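# Swap two removable rack shelves, keeping their vials

## Task

Exchange the positions of the two removable shelves in the wall rack. Every vial must finish upright on the same shelf it was on at the start, and both shelves must be pushed all the way in. Everything must stay in place without the robot holding it. At the end, release the grippers and move the arms away.

## Robot and tools

Robot: two arms, left_arm and right_arm, each with a parallel two-finger gripper. Their bases sit in the scene frame at left_arm (-0.024, +0.246, 0) and right_arm (+0.014, -0.308, 0), both turned slightly about z. The scene frame has its origin on the table top between the arms, +z up and +x out over the table, with left_arm on the +y side. The arm names do not mean sides of a camera image. The fingers point along the gripper's +z axis and close along its y axis. end_effector_position is the point between the finger pads, about 1 cm behind the tips. Reported hand positions can be a little off, more so at long reach. Motions often stop a centimetre or more short, usually low.

Row format, used by both motion tools: 16 numbers in a single list that covers both arms. First the left_arm block: x, y, z, qw, qx, qy, qz, opening. Then the same eight for right_arm. Position is an absolute target in metres in the scene frame. The quaternion is an absolute orientation with w first. Opening runs from -1 (closed) to +1 (fully open, 0.094 m). Every row includes both arms, even when only one moves. To hold an arm still, repeat its whole last reported pose with the opening you want. To keep a gripper's orientation, resend the same quaternion every time instead of copying the drifted value from a result.

execute_actions(actions): a list of up to 15 actions. Each action is a table of up to 15 rows, and each row lasts one control step (1/30 s). A table with fewer rows repeats its final row until 15 steps are done, so one action is 0.5 s. Each step, the command is clipped to within 70 mm and 16 degrees of the measured pose. After an action the arm goes no further than its last clipped pose, so a distant target needs several actions. An action is refused for both arms if any target lies more than 0.6 m from that gripper's current position along any of the gripper's own axes. If the first action fails that check against the last reported state, or any action is malformed, nothing runs. An empty list simply returns the state and images.

move(target, speed, blocking): target is one 16-number row of absolute poses. Each gripper travels in a straight line toward its pose, turning the shorter way, and both paths end together. A path lasts 0.5 to 10 s and is cut off at 10 s. speed is the top path speed in m/s, from 0.002 to 0.5, default 0.25; turning is capped at twice that in rad/s. Paths do not avoid obstacles or the other arm, and grippers can lag, stray or overshoot the speed. Faster contact hits harder, and aiming further past a contact presses harder. The opening is applied when the move starts. With blocking=false the call returns after 0.5 s while the arm keeps going; use wait(0) to check it, or stop to brake. Until the move has ended, other moves and execute_actions are refused. The result includes a move: line with how it ended and which limits acted, plus each gripper's distance from its pose. Endings: done, off_target, moving, held (a check blocked the last step), fault. limits=paced means the pose was clipped. limits=held means some steps were blocked, and the arm can surge afterwards.

wait(seconds): 0 to 10. Arms hold their last command and a running move continues. stop(): brakes a running move, needs room to do so, and does not stop the fingers. zoom_image(camera, region): region is [x0, y0, x1, y1] in pixels of that camera's latest image, at most 504x504. Cameras: cam_head_left, cam_head_right, cam_high, cam_low (896x504), cam_left_wrist, cam_right_wrist (616x616 fisheye). read_manual gives only licence text. finished_scene(scene) ends the given scene for good. The goal must already hold and stay held, with both grippers open and clear.

Results: the state line is `left_arm: …` | `right_arm: …`, giving each gripper's position and quaternion. Hand target lines show the pose each controller is driving toward now. grip_measured is the finger opening on the command scale, and the last joint value is the opening in metres. Readings can be off by about 1 mm. To grip, command about 0.03 below grip_measured, or less for a lighter hold. Step readings list positions at some steps, and HELD marks a step where an arm's command was held back. A pose unreachable line means the clearance check changed or blocked that arm's command. FAULT is an arm stop. MOTOR HOT appears from 85 °C; at 100 °C the arm drops whatever it holds. Joint torques include offsets and noise.

Joint ranges (rad): waist ±2.880, shoulder 0 to 3.142, elbow 0 to 3.019, wrist pitch -1.693 to 1.571, wrist yaw ±1.571, wrist roll ±2.094.

Avoid: arms colliding or pushing on each other, dropping or tipping vials, slamming shelves, pushing very hard, and knocking anything out of the work area, which fails the task. Loads and contacts may get brief external tugs. The simulation keeps running while replies are written, holding the last command.

Each tool is called by a JSON object that holds its "fn" and its "kwargs".

## Session

{"fn": "execute_actions", "kwargs": {"actions": []}}

Scene clock: 0.00 s.
left_arm: end_effector_position=(+0.4882, +0.1786, +0.4912) grip_measured=+1.000 end_effector_quat_wxyz=(+0.703, +0.052, +0.708, -0.046) | right_arm: end_effector_position=(+0.5256, -0.3734, +0.4984) grip_measured=+1.000 end_effector_quat_wxyz=(+0.710, +0.046, +0.701, -0.051)
Joint positions: left_arm=[-0.012  1.04   1.045 -0.013  0.013  0.008  0.094] | right_arm=[ 0.002  1.038  1.049  0.002  0.017 -0.006  0.094]
Joint velocities: left_arm=[ 0.015 -0.015 -0.007 -0.007  0.007 -0.051  0.   ] | right_arm=[-0.005  0.015 -0.002 -0.012 -0.066 -0.007  0.   ]
Joint torques (N m, as the arm reports them, + toward a larger angle): no reading
Motor temperatures (°C, as the motors report them): left_arm=[20 20 24 23 21 21] | right_arm=[20 21 22 21 22 20]
Hand target (left_arm): +0.487, +0.179, +0.516; +0.718, +0.051, +0.692, -0.046
Hand target (right_arm): +0.525, -0.373, +0.517; +0.721, +0.046, +0.689, -0.052

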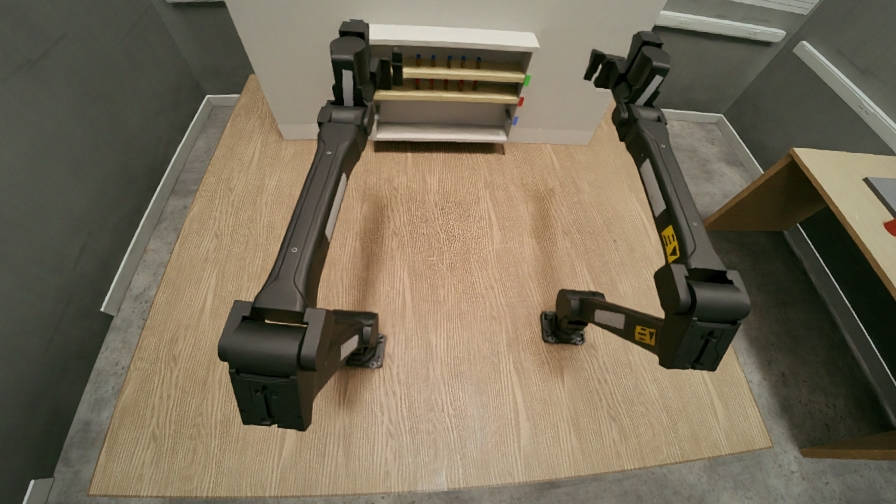

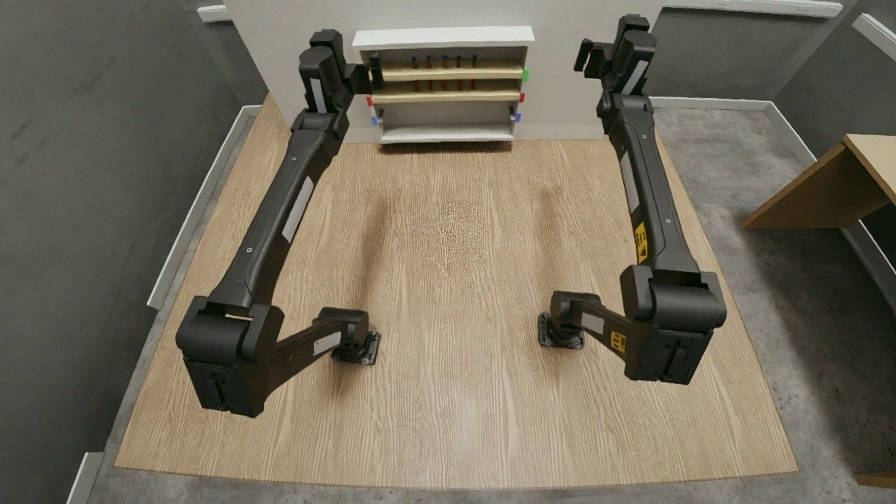

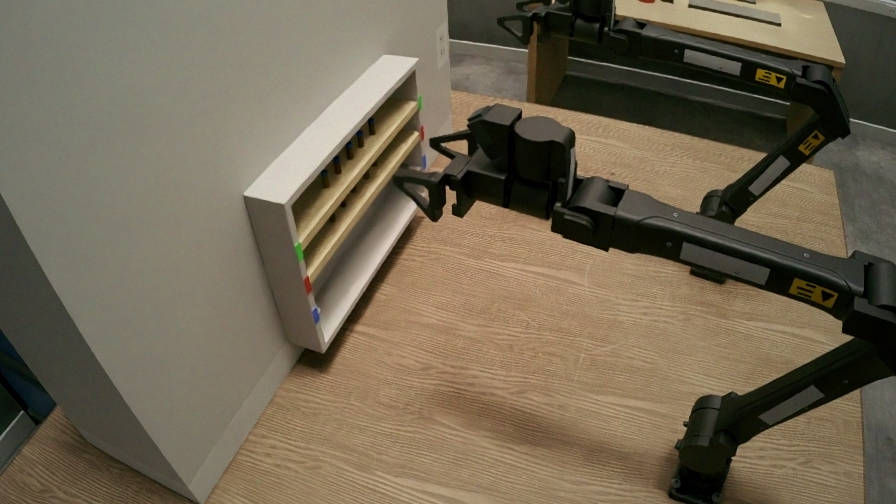

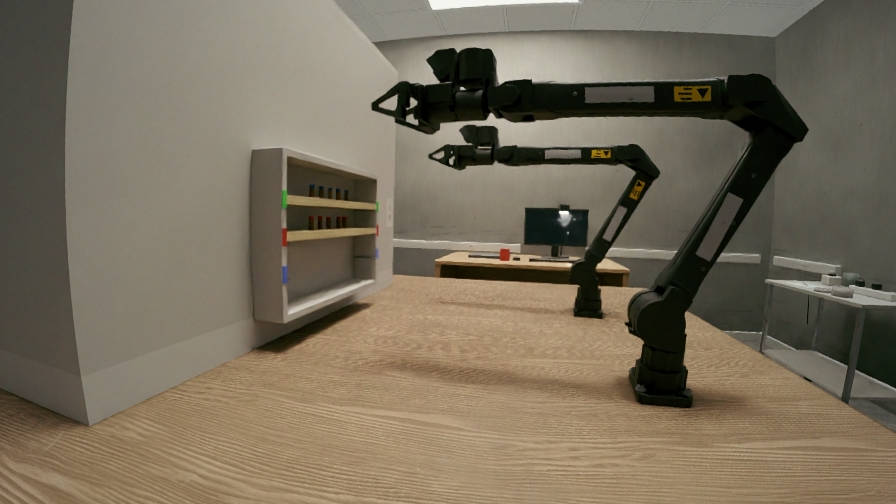

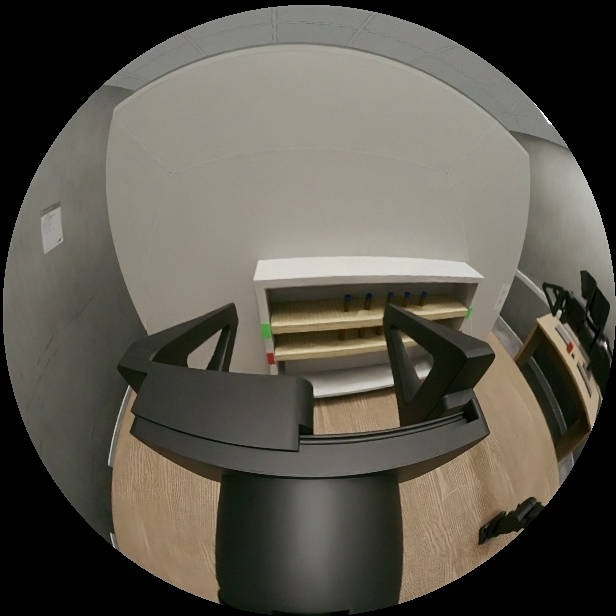

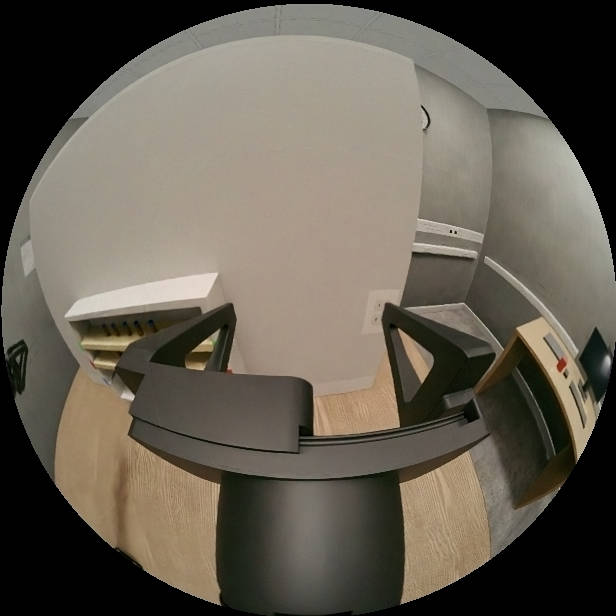

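{"fn": "zoom_image", "kwargs": {"camera": "cam_low", "region": [240, 130, 400, 340]}}

{"fn": "zoom_image", "kwargs": {"camera": "cam_head_right", "region": [340, 15, 550, 160]}}

{"fn": "zoom_image", "kwargs": {"camera": "cam_high", "region": [230, 40, 450, 370]}}

Region (240, 130, 400, 340) of cam_low's 896x504 image, scaled by 2.400, with more detail than that image has; it fills the left 384 columns of this view, and the rest is white.

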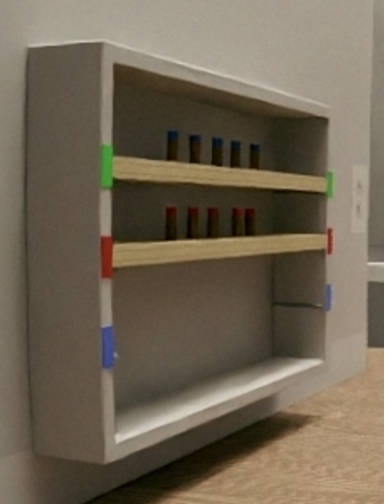

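Region (340, 15, 550, 160) of cam_head_right's 896x504 image, scaled by 2.400, with more detail than that image has; it fills the top 348 rows of this view, and the rest is white.

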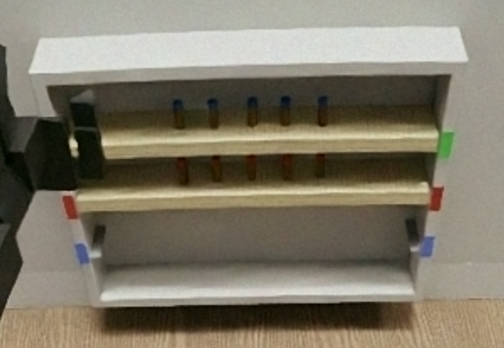

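Region (230, 40, 450, 370) of cam_high's 896x504 image, scaled by 1.527, with more detail than that image has.

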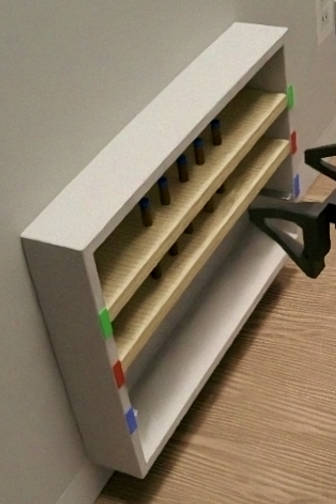

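{"fn": "zoom_image", "kwargs": {"camera": "cam_low", "region": [330, 170, 400, 290]}}

{"fn": "zoom_image", "kwargs": {"camera": "cam_low", "region": [245, 140, 335, 330]}}

{"fn": "zoom_image", "kwargs": {"camera": "cam_head_right", "region": [470, 20, 550, 150]}}

{"fn": "zoom_image", "kwargs": {"camera": "cam_head_right", "region": [345, 20, 425, 150]}}

Region (330, 170, 400, 290) of cam_low's 896x504 image, scaled by 4.200, with more detail than that image has; it fills the left 294 columns of this view, and the rest is white.

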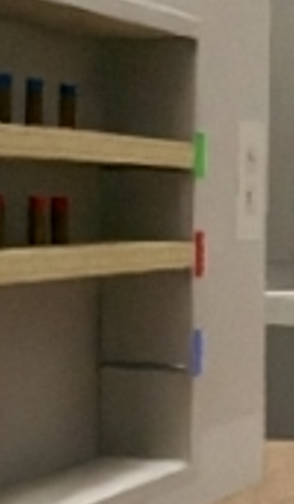

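Region (245, 140, 335, 330) of cam_low's 896x504 image, scaled by 2.653, with more detail than that image has; it fills the left 239 columns of this view, and the rest is white.

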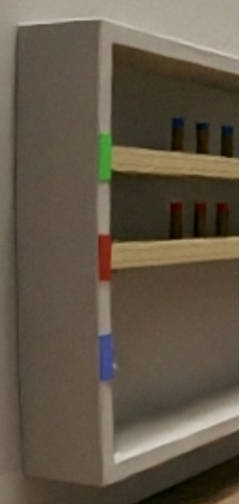

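Region (470, 20, 550, 150) of cam_head_right's 896x504 image, scaled by 3.877, with more detail than that image has; it fills the left 310 columns of this view, and the rest is white.

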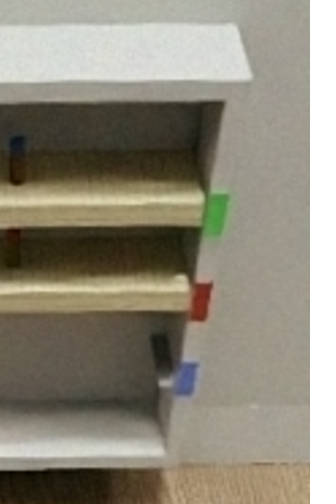

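Region (345, 20, 425, 150) of cam_head_right's 896x504 image, scaled by 3.877, with more detail than that image has; it fills the left 310 columns of this view, and the rest is white.

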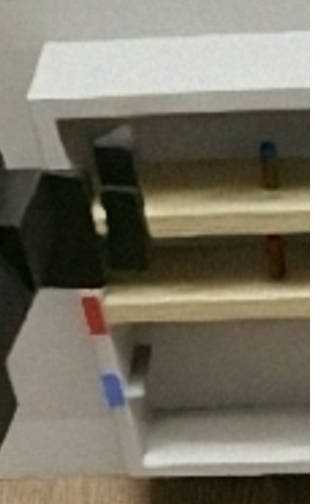

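{"fn": "move", "kwargs": {"target": [0.62,0.18,0.255,0.5,0.5,0.5,0.5,0.0,0.62,-0.16,0.255,0.5,-0.5,0.5,-0.5,0.0], "speed": 0.35}}

Scene clock: 54.60 s.
left_arm: end_effector_position=(+0.6182, +0.1834, +0.2470) grip_measured=+0.002 end_effector_quat_wxyz=(+0.491, +0.506, +0.512, +0.491) | right_arm: end_effector_position=(+0.6180, -0.1656, +0.2421) grip_measured=+0.003 end_effector_quat_wxyz=(+0.493, -0.505, +0.512, -0.489)
Joint positions: left_arm=[-0.019  1.627  0.918  0.672 -0.138  1.559  0.047] | right_arm=[ 0.443  1.594  0.857  0.7    0.323 -1.548  0.047]
Joint velocities: left_arm=[ 0.015  0.005 -0.007 -0.012  0.007 -0.051 -0.   ] | right_arm=[-0.015 -0.005  0.002 -0.007 -0.007 -0.037 -0.001]
Joint torques (N m, as the arm reports them, + toward a larger angle): left_arm=[ -1.98 -13.48   9.26   3.17  -0.24   0.06] | right_arm=[  0.9  -14.78   8.53   3.47   0.36   0.02]
Motor temperatures (°C, as the motors report them): left_arm=[20 20 31 23 21 21] | right_arm=[20 22 32 21 22 20]
Hand target (left_arm): +0.621, +0.178, +0.256; +0.500, +0.500, +0.501, +0.500
Hand target (right_arm): +0.622, -0.161, +0.256; +0.501, -0.499, +0.502, -0.499
Off the commanded pose (left_arm): 0.009 m, 2 deg.
Off the commanded pose (right_arm): 0.014 m, 2 deg.
move: off_target (right_arm)
camera_calibration (this result's frames):
cam_left_wrist: T_world_to_cam=[[-0.0301599, -0.00412709, -0.999537, 0.270123], [-0.57796, 0.815943, 0.0140703, 0.212843], [0.815507, 0.578117, -0.026994, -0.478353], [0, 0, 0, 1]] pos_world=[0.521262, 0.103991, 0.25409]
cam_right_wrist: T_world_to_cam=[[0.0191639, 0.00768388, 0.999787, -0.256244], [-0.594409, -0.803971, 0.0175725, 0.232993], [0.803934, -0.59462, -0.0108398, -0.470626], [0, 0, 0, 1]] pos_world=[0.521756, -0.0905554, 0.246993]

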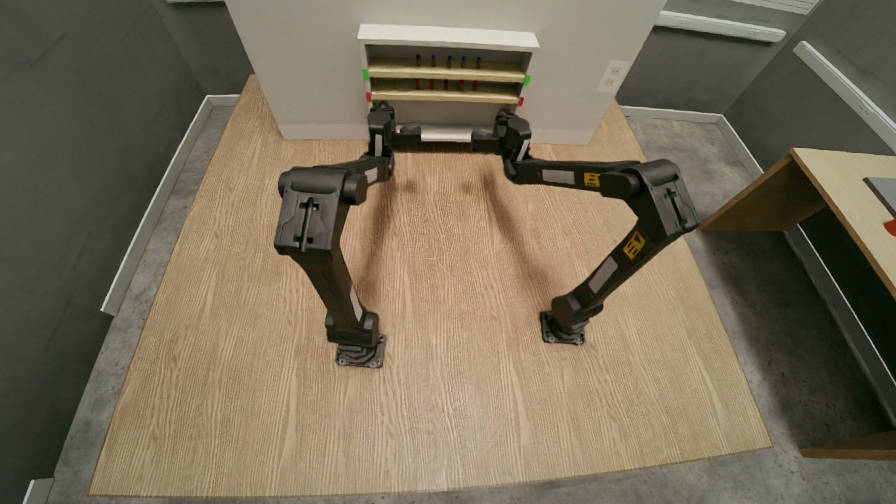

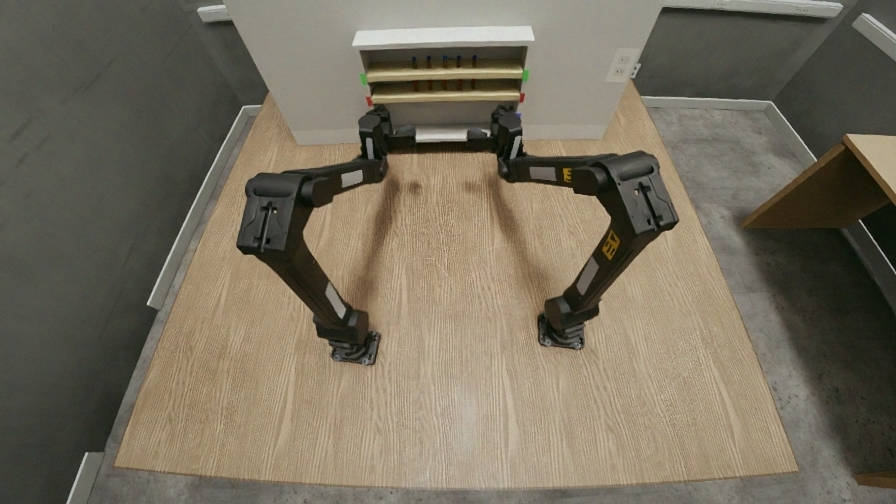

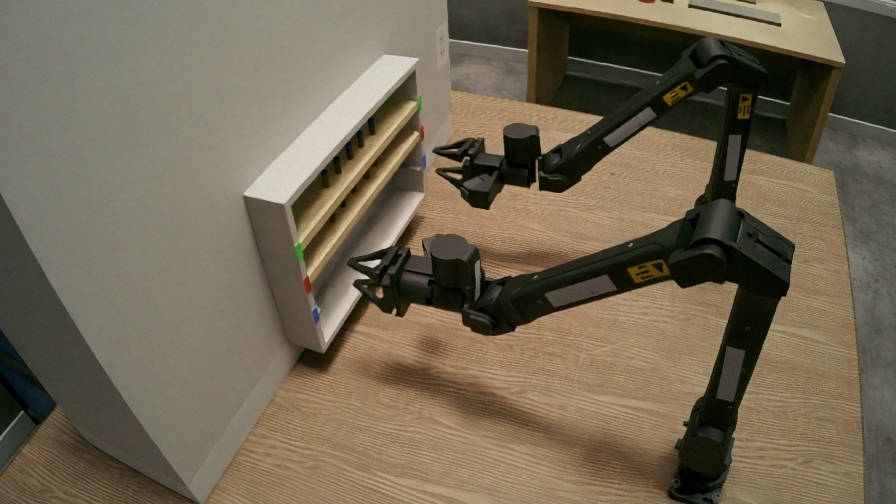

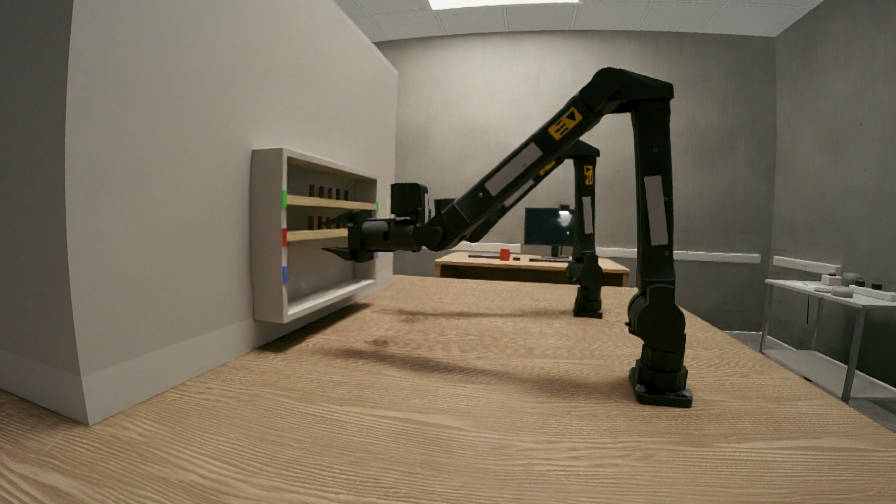

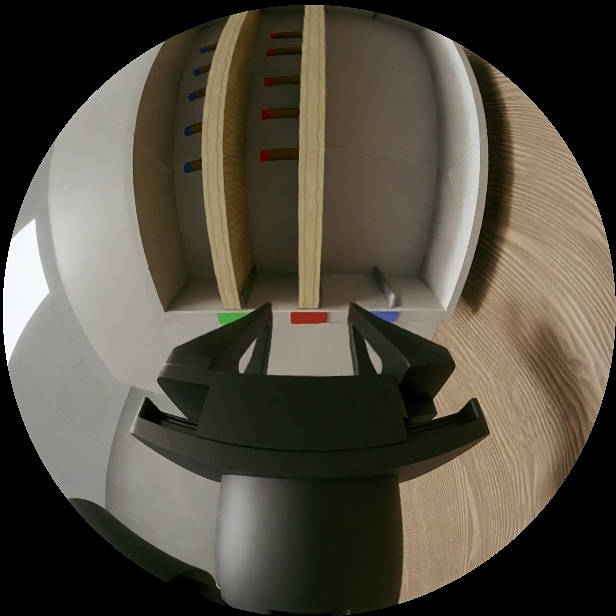

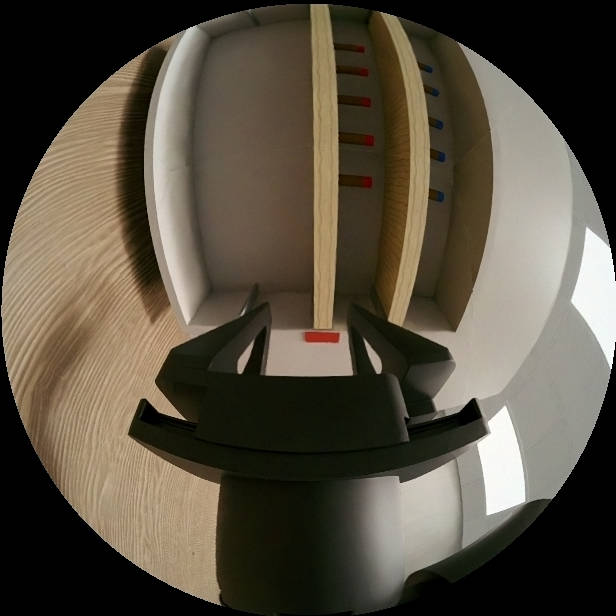

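{"fn": "move", "kwargs": {"target": [0.665,0.168,0.255,0.509,0.491,0.491,0.509,0.0,0.665,-0.175,0.265,0.509,-0.491,0.491,-0.509,0.0], "speed": 0.1}}

Scene clock: 70.87 s.
left_arm: end_effector_position=(+0.6469, +0.1735, +0.2288) grip_measured=+0.002 end_effector_quat_wxyz=(+0.490, +0.508, +0.509, +0.493) | right_arm: end_effector_position=(+0.6472, -0.1748, +0.2424) grip_measured=+0.003 end_effector_quat_wxyz=(+0.497, -0.505, +0.504, -0.495)
Joint positions: left_arm=[-0.03   1.727  0.989  0.704 -0.147  1.567  0.047] | right_arm=[ 0.404  1.656  0.924  0.713  0.277 -1.566  0.047]
Joint velocities: left_arm=[-0.005 -0.005 -0.007 -0.002 -0.037  0.022 -0.   ] | right_arm=[-0.005 -0.005  0.002  0.002 -0.022 -0.022 -0.   ]
Joint torques (N m, as the arm reports them, + toward a larger angle): left_arm=[ -1.9  -14.22  12.9    3.05  -0.28   0.03] | right_arm=[  0.02 -14.61  11.08   3.41  -0.03   0.08]
Motor temperatures (°C, as the motors report them): left_arm=[20 21 30 23 21 21] | right_arm=[20 22 30 21 22 20]
Hand target (left_arm): +0.663, +0.168, +0.255; +0.509, +0.491, +0.491, +0.509
Hand target (right_arm): +0.663, -0.175, +0.265; +0.509, -0.491, +0.491, -0.509
Off the commanded pose (left_arm): 0.032 m, 4 deg.
Off the commanded pose (right_arm): 0.029 m, 3 deg.
move: off_target (left_arm, right_arm)
camera_calibration (this result's frames):
cam_left_wrist: T_world_to_cam=[[-0.0271359, 0.0045975, -0.999621, 0.249308], [-0.575888, 0.817298, 0.0193921, 0.234906], [0.817078, 0.576196, -0.0195305, -0.49892], [0, 0, 0, 1]] pos_world=[0.549701, 0.0943411, 0.234914]
cam_right_wrist: T_world_to_cam=[[0.0023225, 0.0187807, 0.999821, -0.244128], [-0.588803, -0.808107, 0.0165473, 0.238785], [0.808273, -0.588736, 0.00918133, -0.506154], [0, 0, 0, 1]] pos_world=[0.550275, -0.100443, 0.244781]

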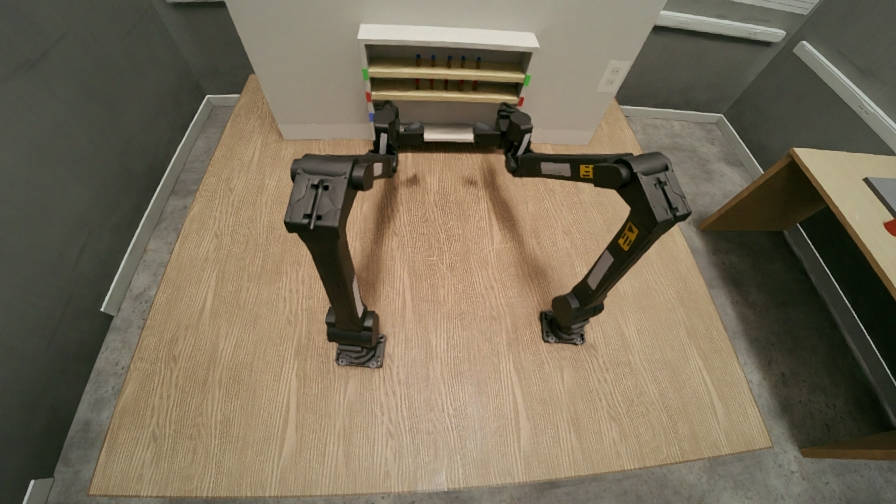

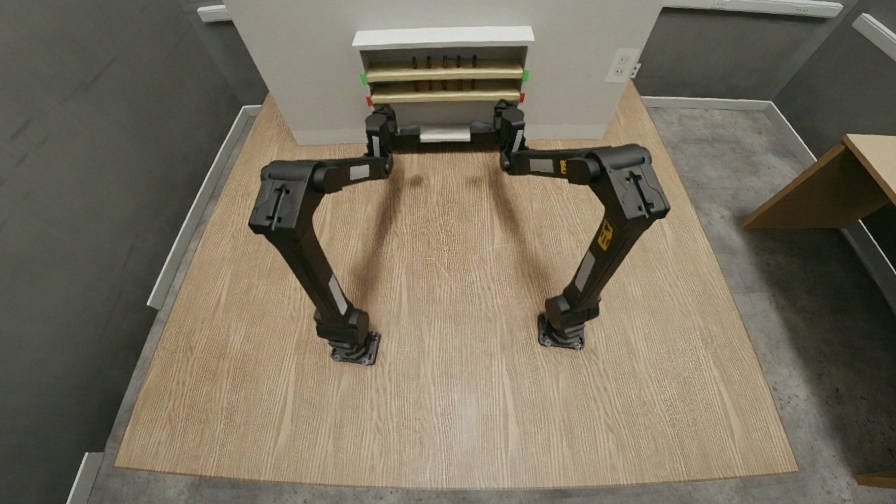

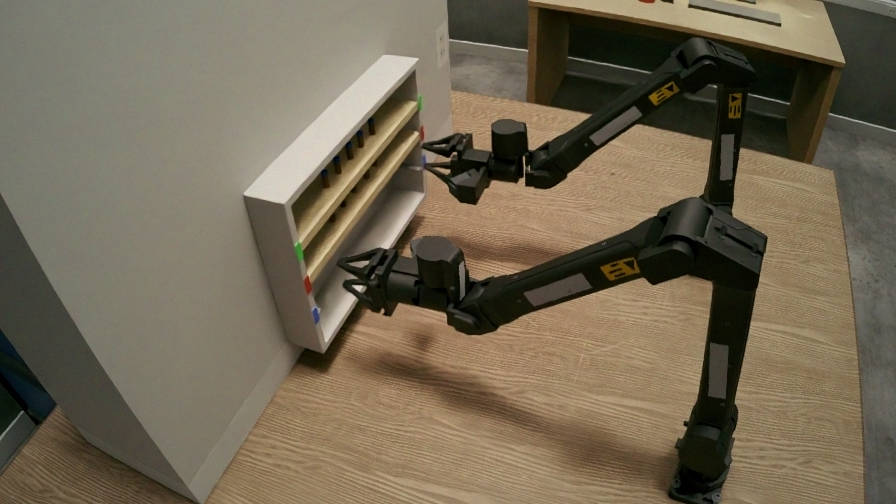

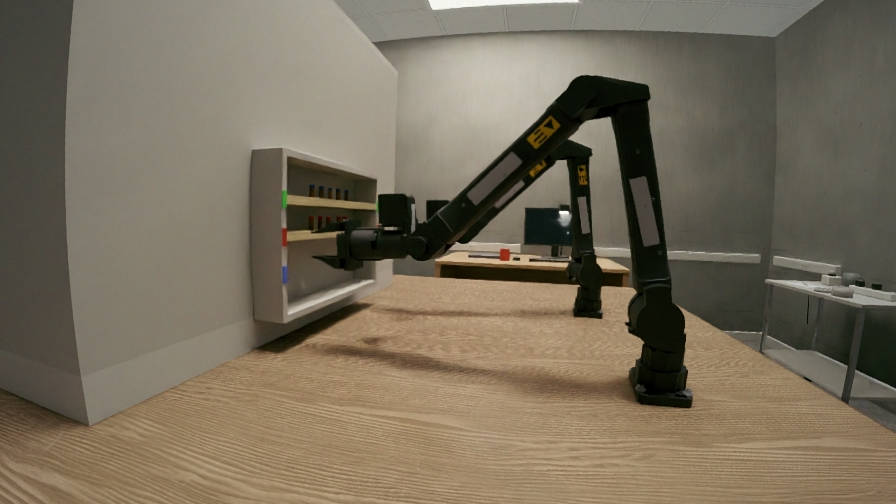

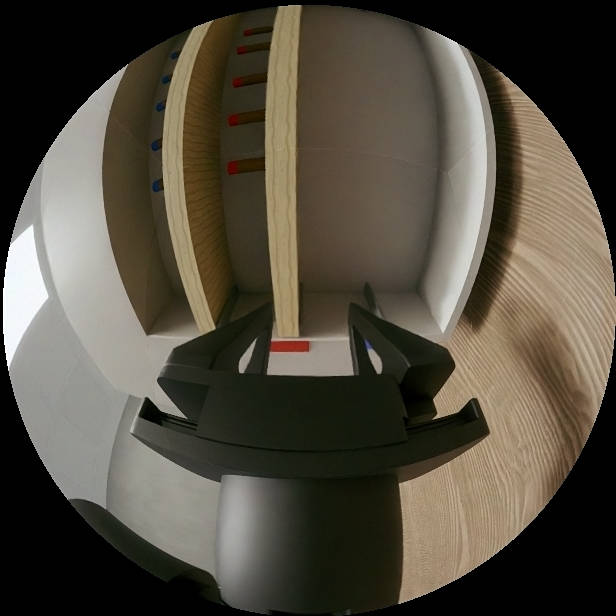

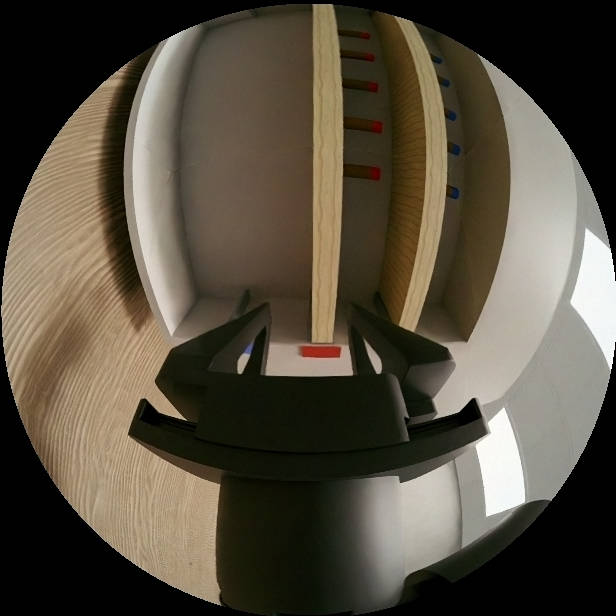

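{"fn": "execute_actions", "kwargs": {"actions": [[[0.666,0.165,0.259,0.511,0.489,0.489,0.511,0,0.666,-0.175,0.267,0.51,-0.49,0.49,-0.51,0],[0.666,0.165,0.259,0.511,0.489,0.489,0.511,0,0.666,-0.175,0.267,0.51,-0.49,0.49,-0.51,0],[0.669,0.161,0.263,0.513,0.487,0.487,0.513,0,0.669,-0.175,0.269,0.511,-0.489,0.489,-0.511,0],[0.669,0.161,0.263,0.513,0.487,0.487,0.513,0,0.669,-0.175,0.269,0.511,-0.489,0.489,-0.511,0],[0.672,0.157,0.267,0.515,0.485,0.485,0.515,0,0.672,-0.175,0.271,0.512,-0.488,0.488,-0.512,0],[0.672,0.157,0.267,0.515,0.485,0.485,0.515,0,0.672,-0.175,0.271,0.512,-0.488,0.488,-0.512,0],[0.676,0.153,0.27,0.516,0.484,0.484,0.516,0,0.676,-0.175,0.273,0.513,-0.487,0.487,-0.513,0],[0.676,0.153,0.27,0.516,0.484,0.484,0.516,0,0.676,-0.175,0.273,0.513,-0.487,0.487,-0.513,0],[0.68,0.15,0.273,0.5175,0.4825,0.4825,0.5175,0,0.68,-0.175,0.275,0.513,-0.487,0.487,-0.513,0]],[[0.68,0.15,0.273,0.5175,0.4825,0.4825,0.5175,0,0.68,-0.175,0.275,0.513,-0.487,0.487,-0.513,0]]]}}

Scene clock: 104.13 s.
left_arm: end_effector_position=(+0.6631, +0.1530, +0.2505) grip_measured=+0.002 end_effector_quat_wxyz=(+0.503, +0.498, +0.496, +0.503) | right_arm: end_effector_position=(+0.6619, -0.1724, +0.2538) grip_measured=+0.003 end_effector_quat_wxyz=(+0.504, -0.499, +0.497, -0.499)
Joint positions: left_arm=[-0.063  1.748  1.056  0.704 -0.175  1.575  0.047] | right_arm=[ 0.399  1.678  0.972  0.713  0.268 -1.57   0.047]
Joint velocities: left_arm=[-0.024  0.005  0.002  0.007 -0.007  0.051 -0.001] | right_arm=[-0.005 -0.005 -0.022  0.007  0.081 -0.081 -0.   ]
Joint torques (N m, as the arm reports them, + toward a larger angle): left_arm=[ -1.54 -13.95  13.13   2.75  -0.27   0.06] | right_arm=[ -0.28 -15.43  11.21   2.91  -0.04   0.02]
Motor temperatures (°C, as the motors report them): left_arm=[20 21 33 23 21 21] | right_arm=[20 22 33 21 22 20]
Hand target (left_arm): +0.678, +0.150, +0.273; +0.517, +0.482, +0.482, +0.517
Hand target (right_arm): +0.678, -0.175, +0.275; +0.513, -0.487, +0.487, -0.513
Off the commanded pose (left_arm): 0.028 m, 3 deg.
Off the commanded pose (right_arm): 0.028 m, 3 deg.
Step readings (end_effector_position; steps 1 to 15: 1st action; 16 to 30: 2nd action):
0: left_arm (+0.6469, +0.1735, +0.2288) | right_arm (+0.6472, -0.1748, +0.2424)
1: left_arm (+0.6469, +0.1739, +0.2288) | right_arm (+0.6472, -0.1747, +0.2424)
2: left_arm (+0.6469, +0.1739, +0.2288) | right_arm (+0.6472, -0.1747, +0.2424)
4: left_arm (+0.6474, +0.1737, +0.2298) | right_arm (+0.6478, -0.1743, +0.2426)
8: left_arm (+0.6521, +0.1674, +0.2384) | right_arm (+0.6525, -0.1726, +0.2456)
15: left_arm (+0.6623, +0.1531, +0.2543) | right_arm (+0.6615, -0.1724, +0.2541)
16: left_arm (+0.6625, +0.1531, +0.2543) | right_arm (+0.6617, -0.1723, +0.2545)
17: left_arm (+0.6625, +0.1531, +0.2540) | right_arm (+0.6618, -0.1726, +0.2545)
19: left_arm (+0.6627, +0.1531, +0.2528) | right_arm (+0.6618, -0.1725, +0.2543)
23: left_arm (+0.6631, +0.1530, +0.2507) | right_arm (+0.6619, -0.1724, +0.2538)
30: end_effector_position above
camera_calibration (this result's frames):
cam_left_wrist: T_world_to_cam=[[0.0181118, 0.0048695, -0.999824, 0.241481], [-0.572064, 0.820184, -0.00636832, 0.264112], [0.820009, 0.572079, 0.0176406, -0.510545], [0, 0, 0, 1]] pos_world=[0.565367, 0.0742755, 0.252127]
cam_right_wrist: T_world_to_cam=[[-0.0226954, 0.0161545, 0.999612, -0.239456], [-0.5859, -0.810383, -0.000206003, 0.251088], [0.810065, -0.585677, 0.0278569, -0.522169], [0, 0, 0, 1]] pos_world=[0.56467, -0.0984767, 0.253961]

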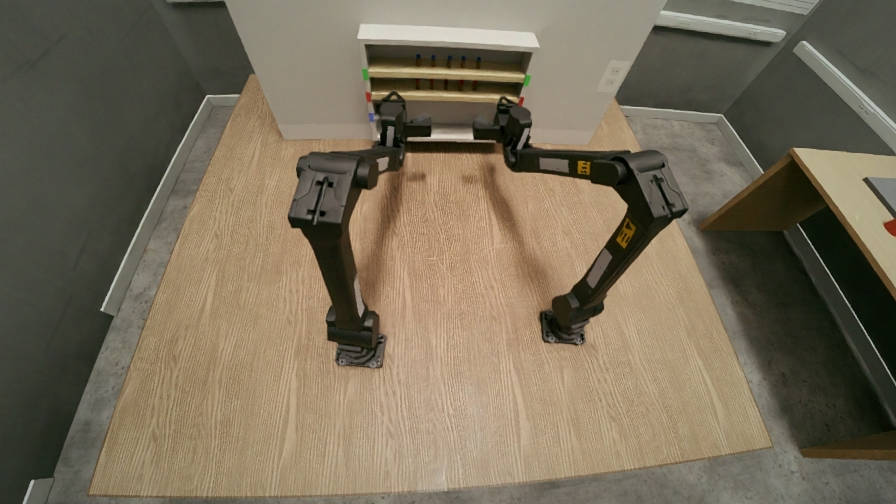

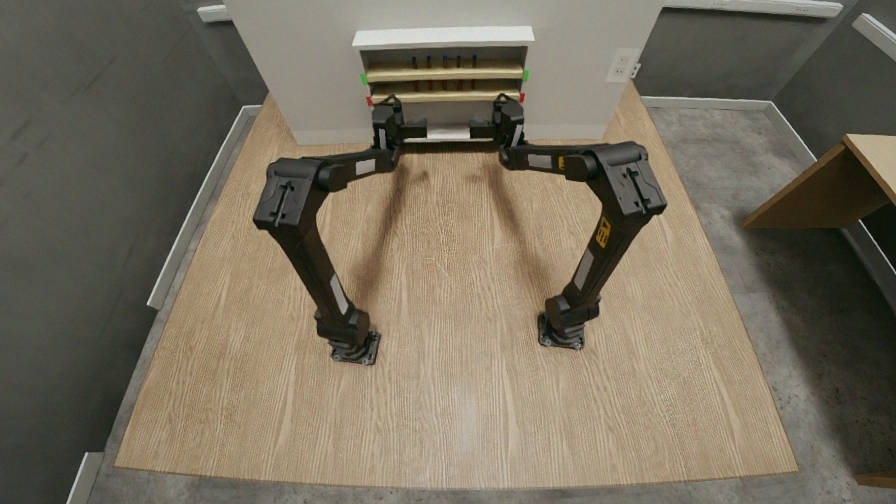

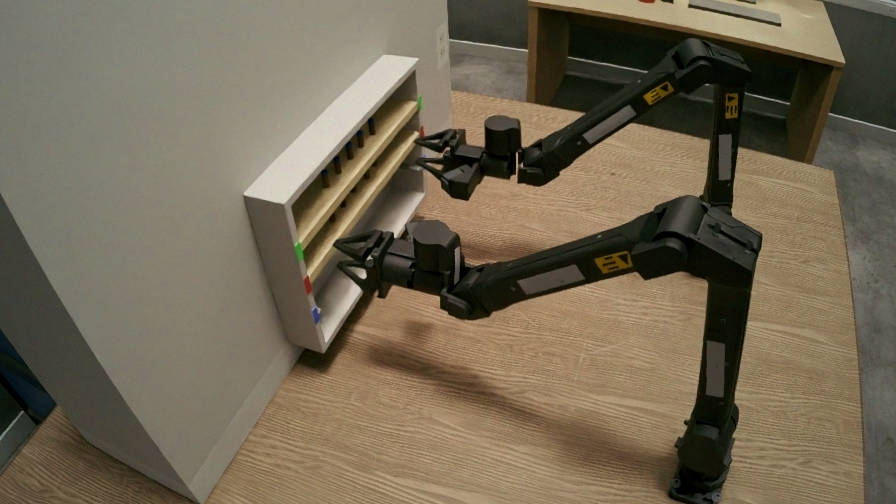

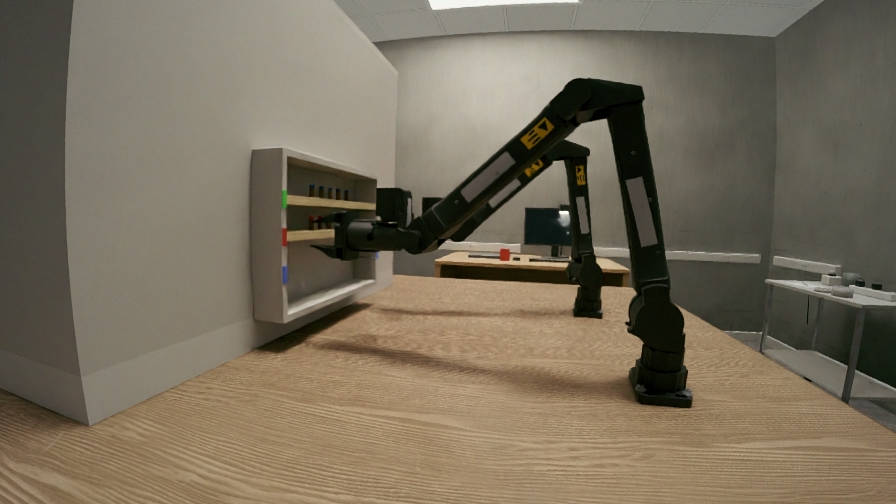

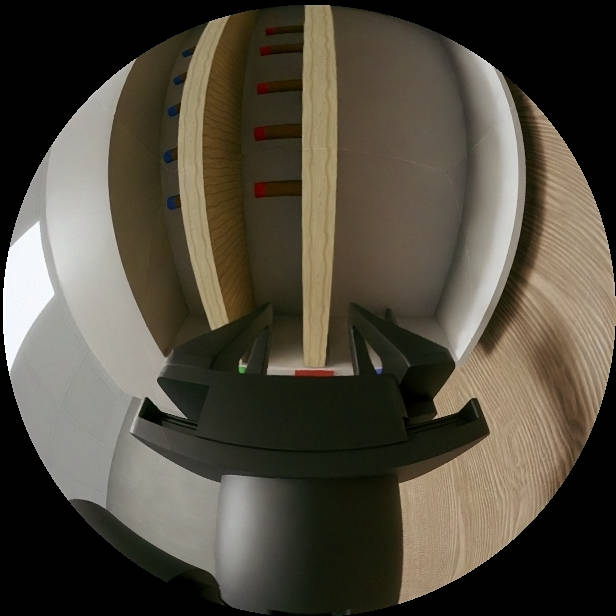

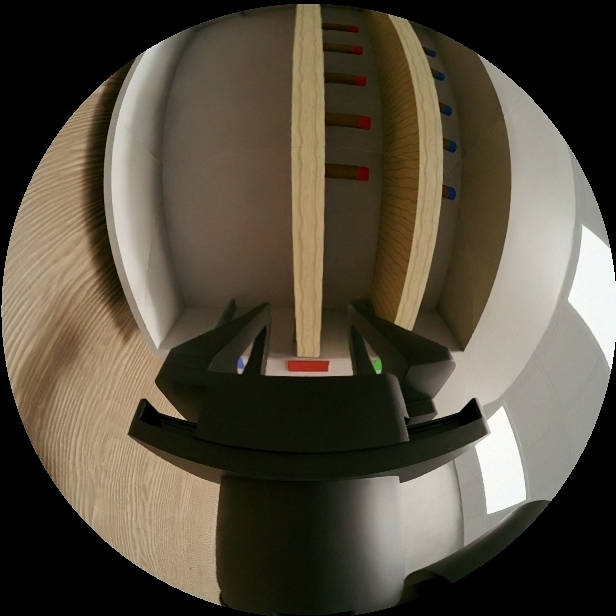

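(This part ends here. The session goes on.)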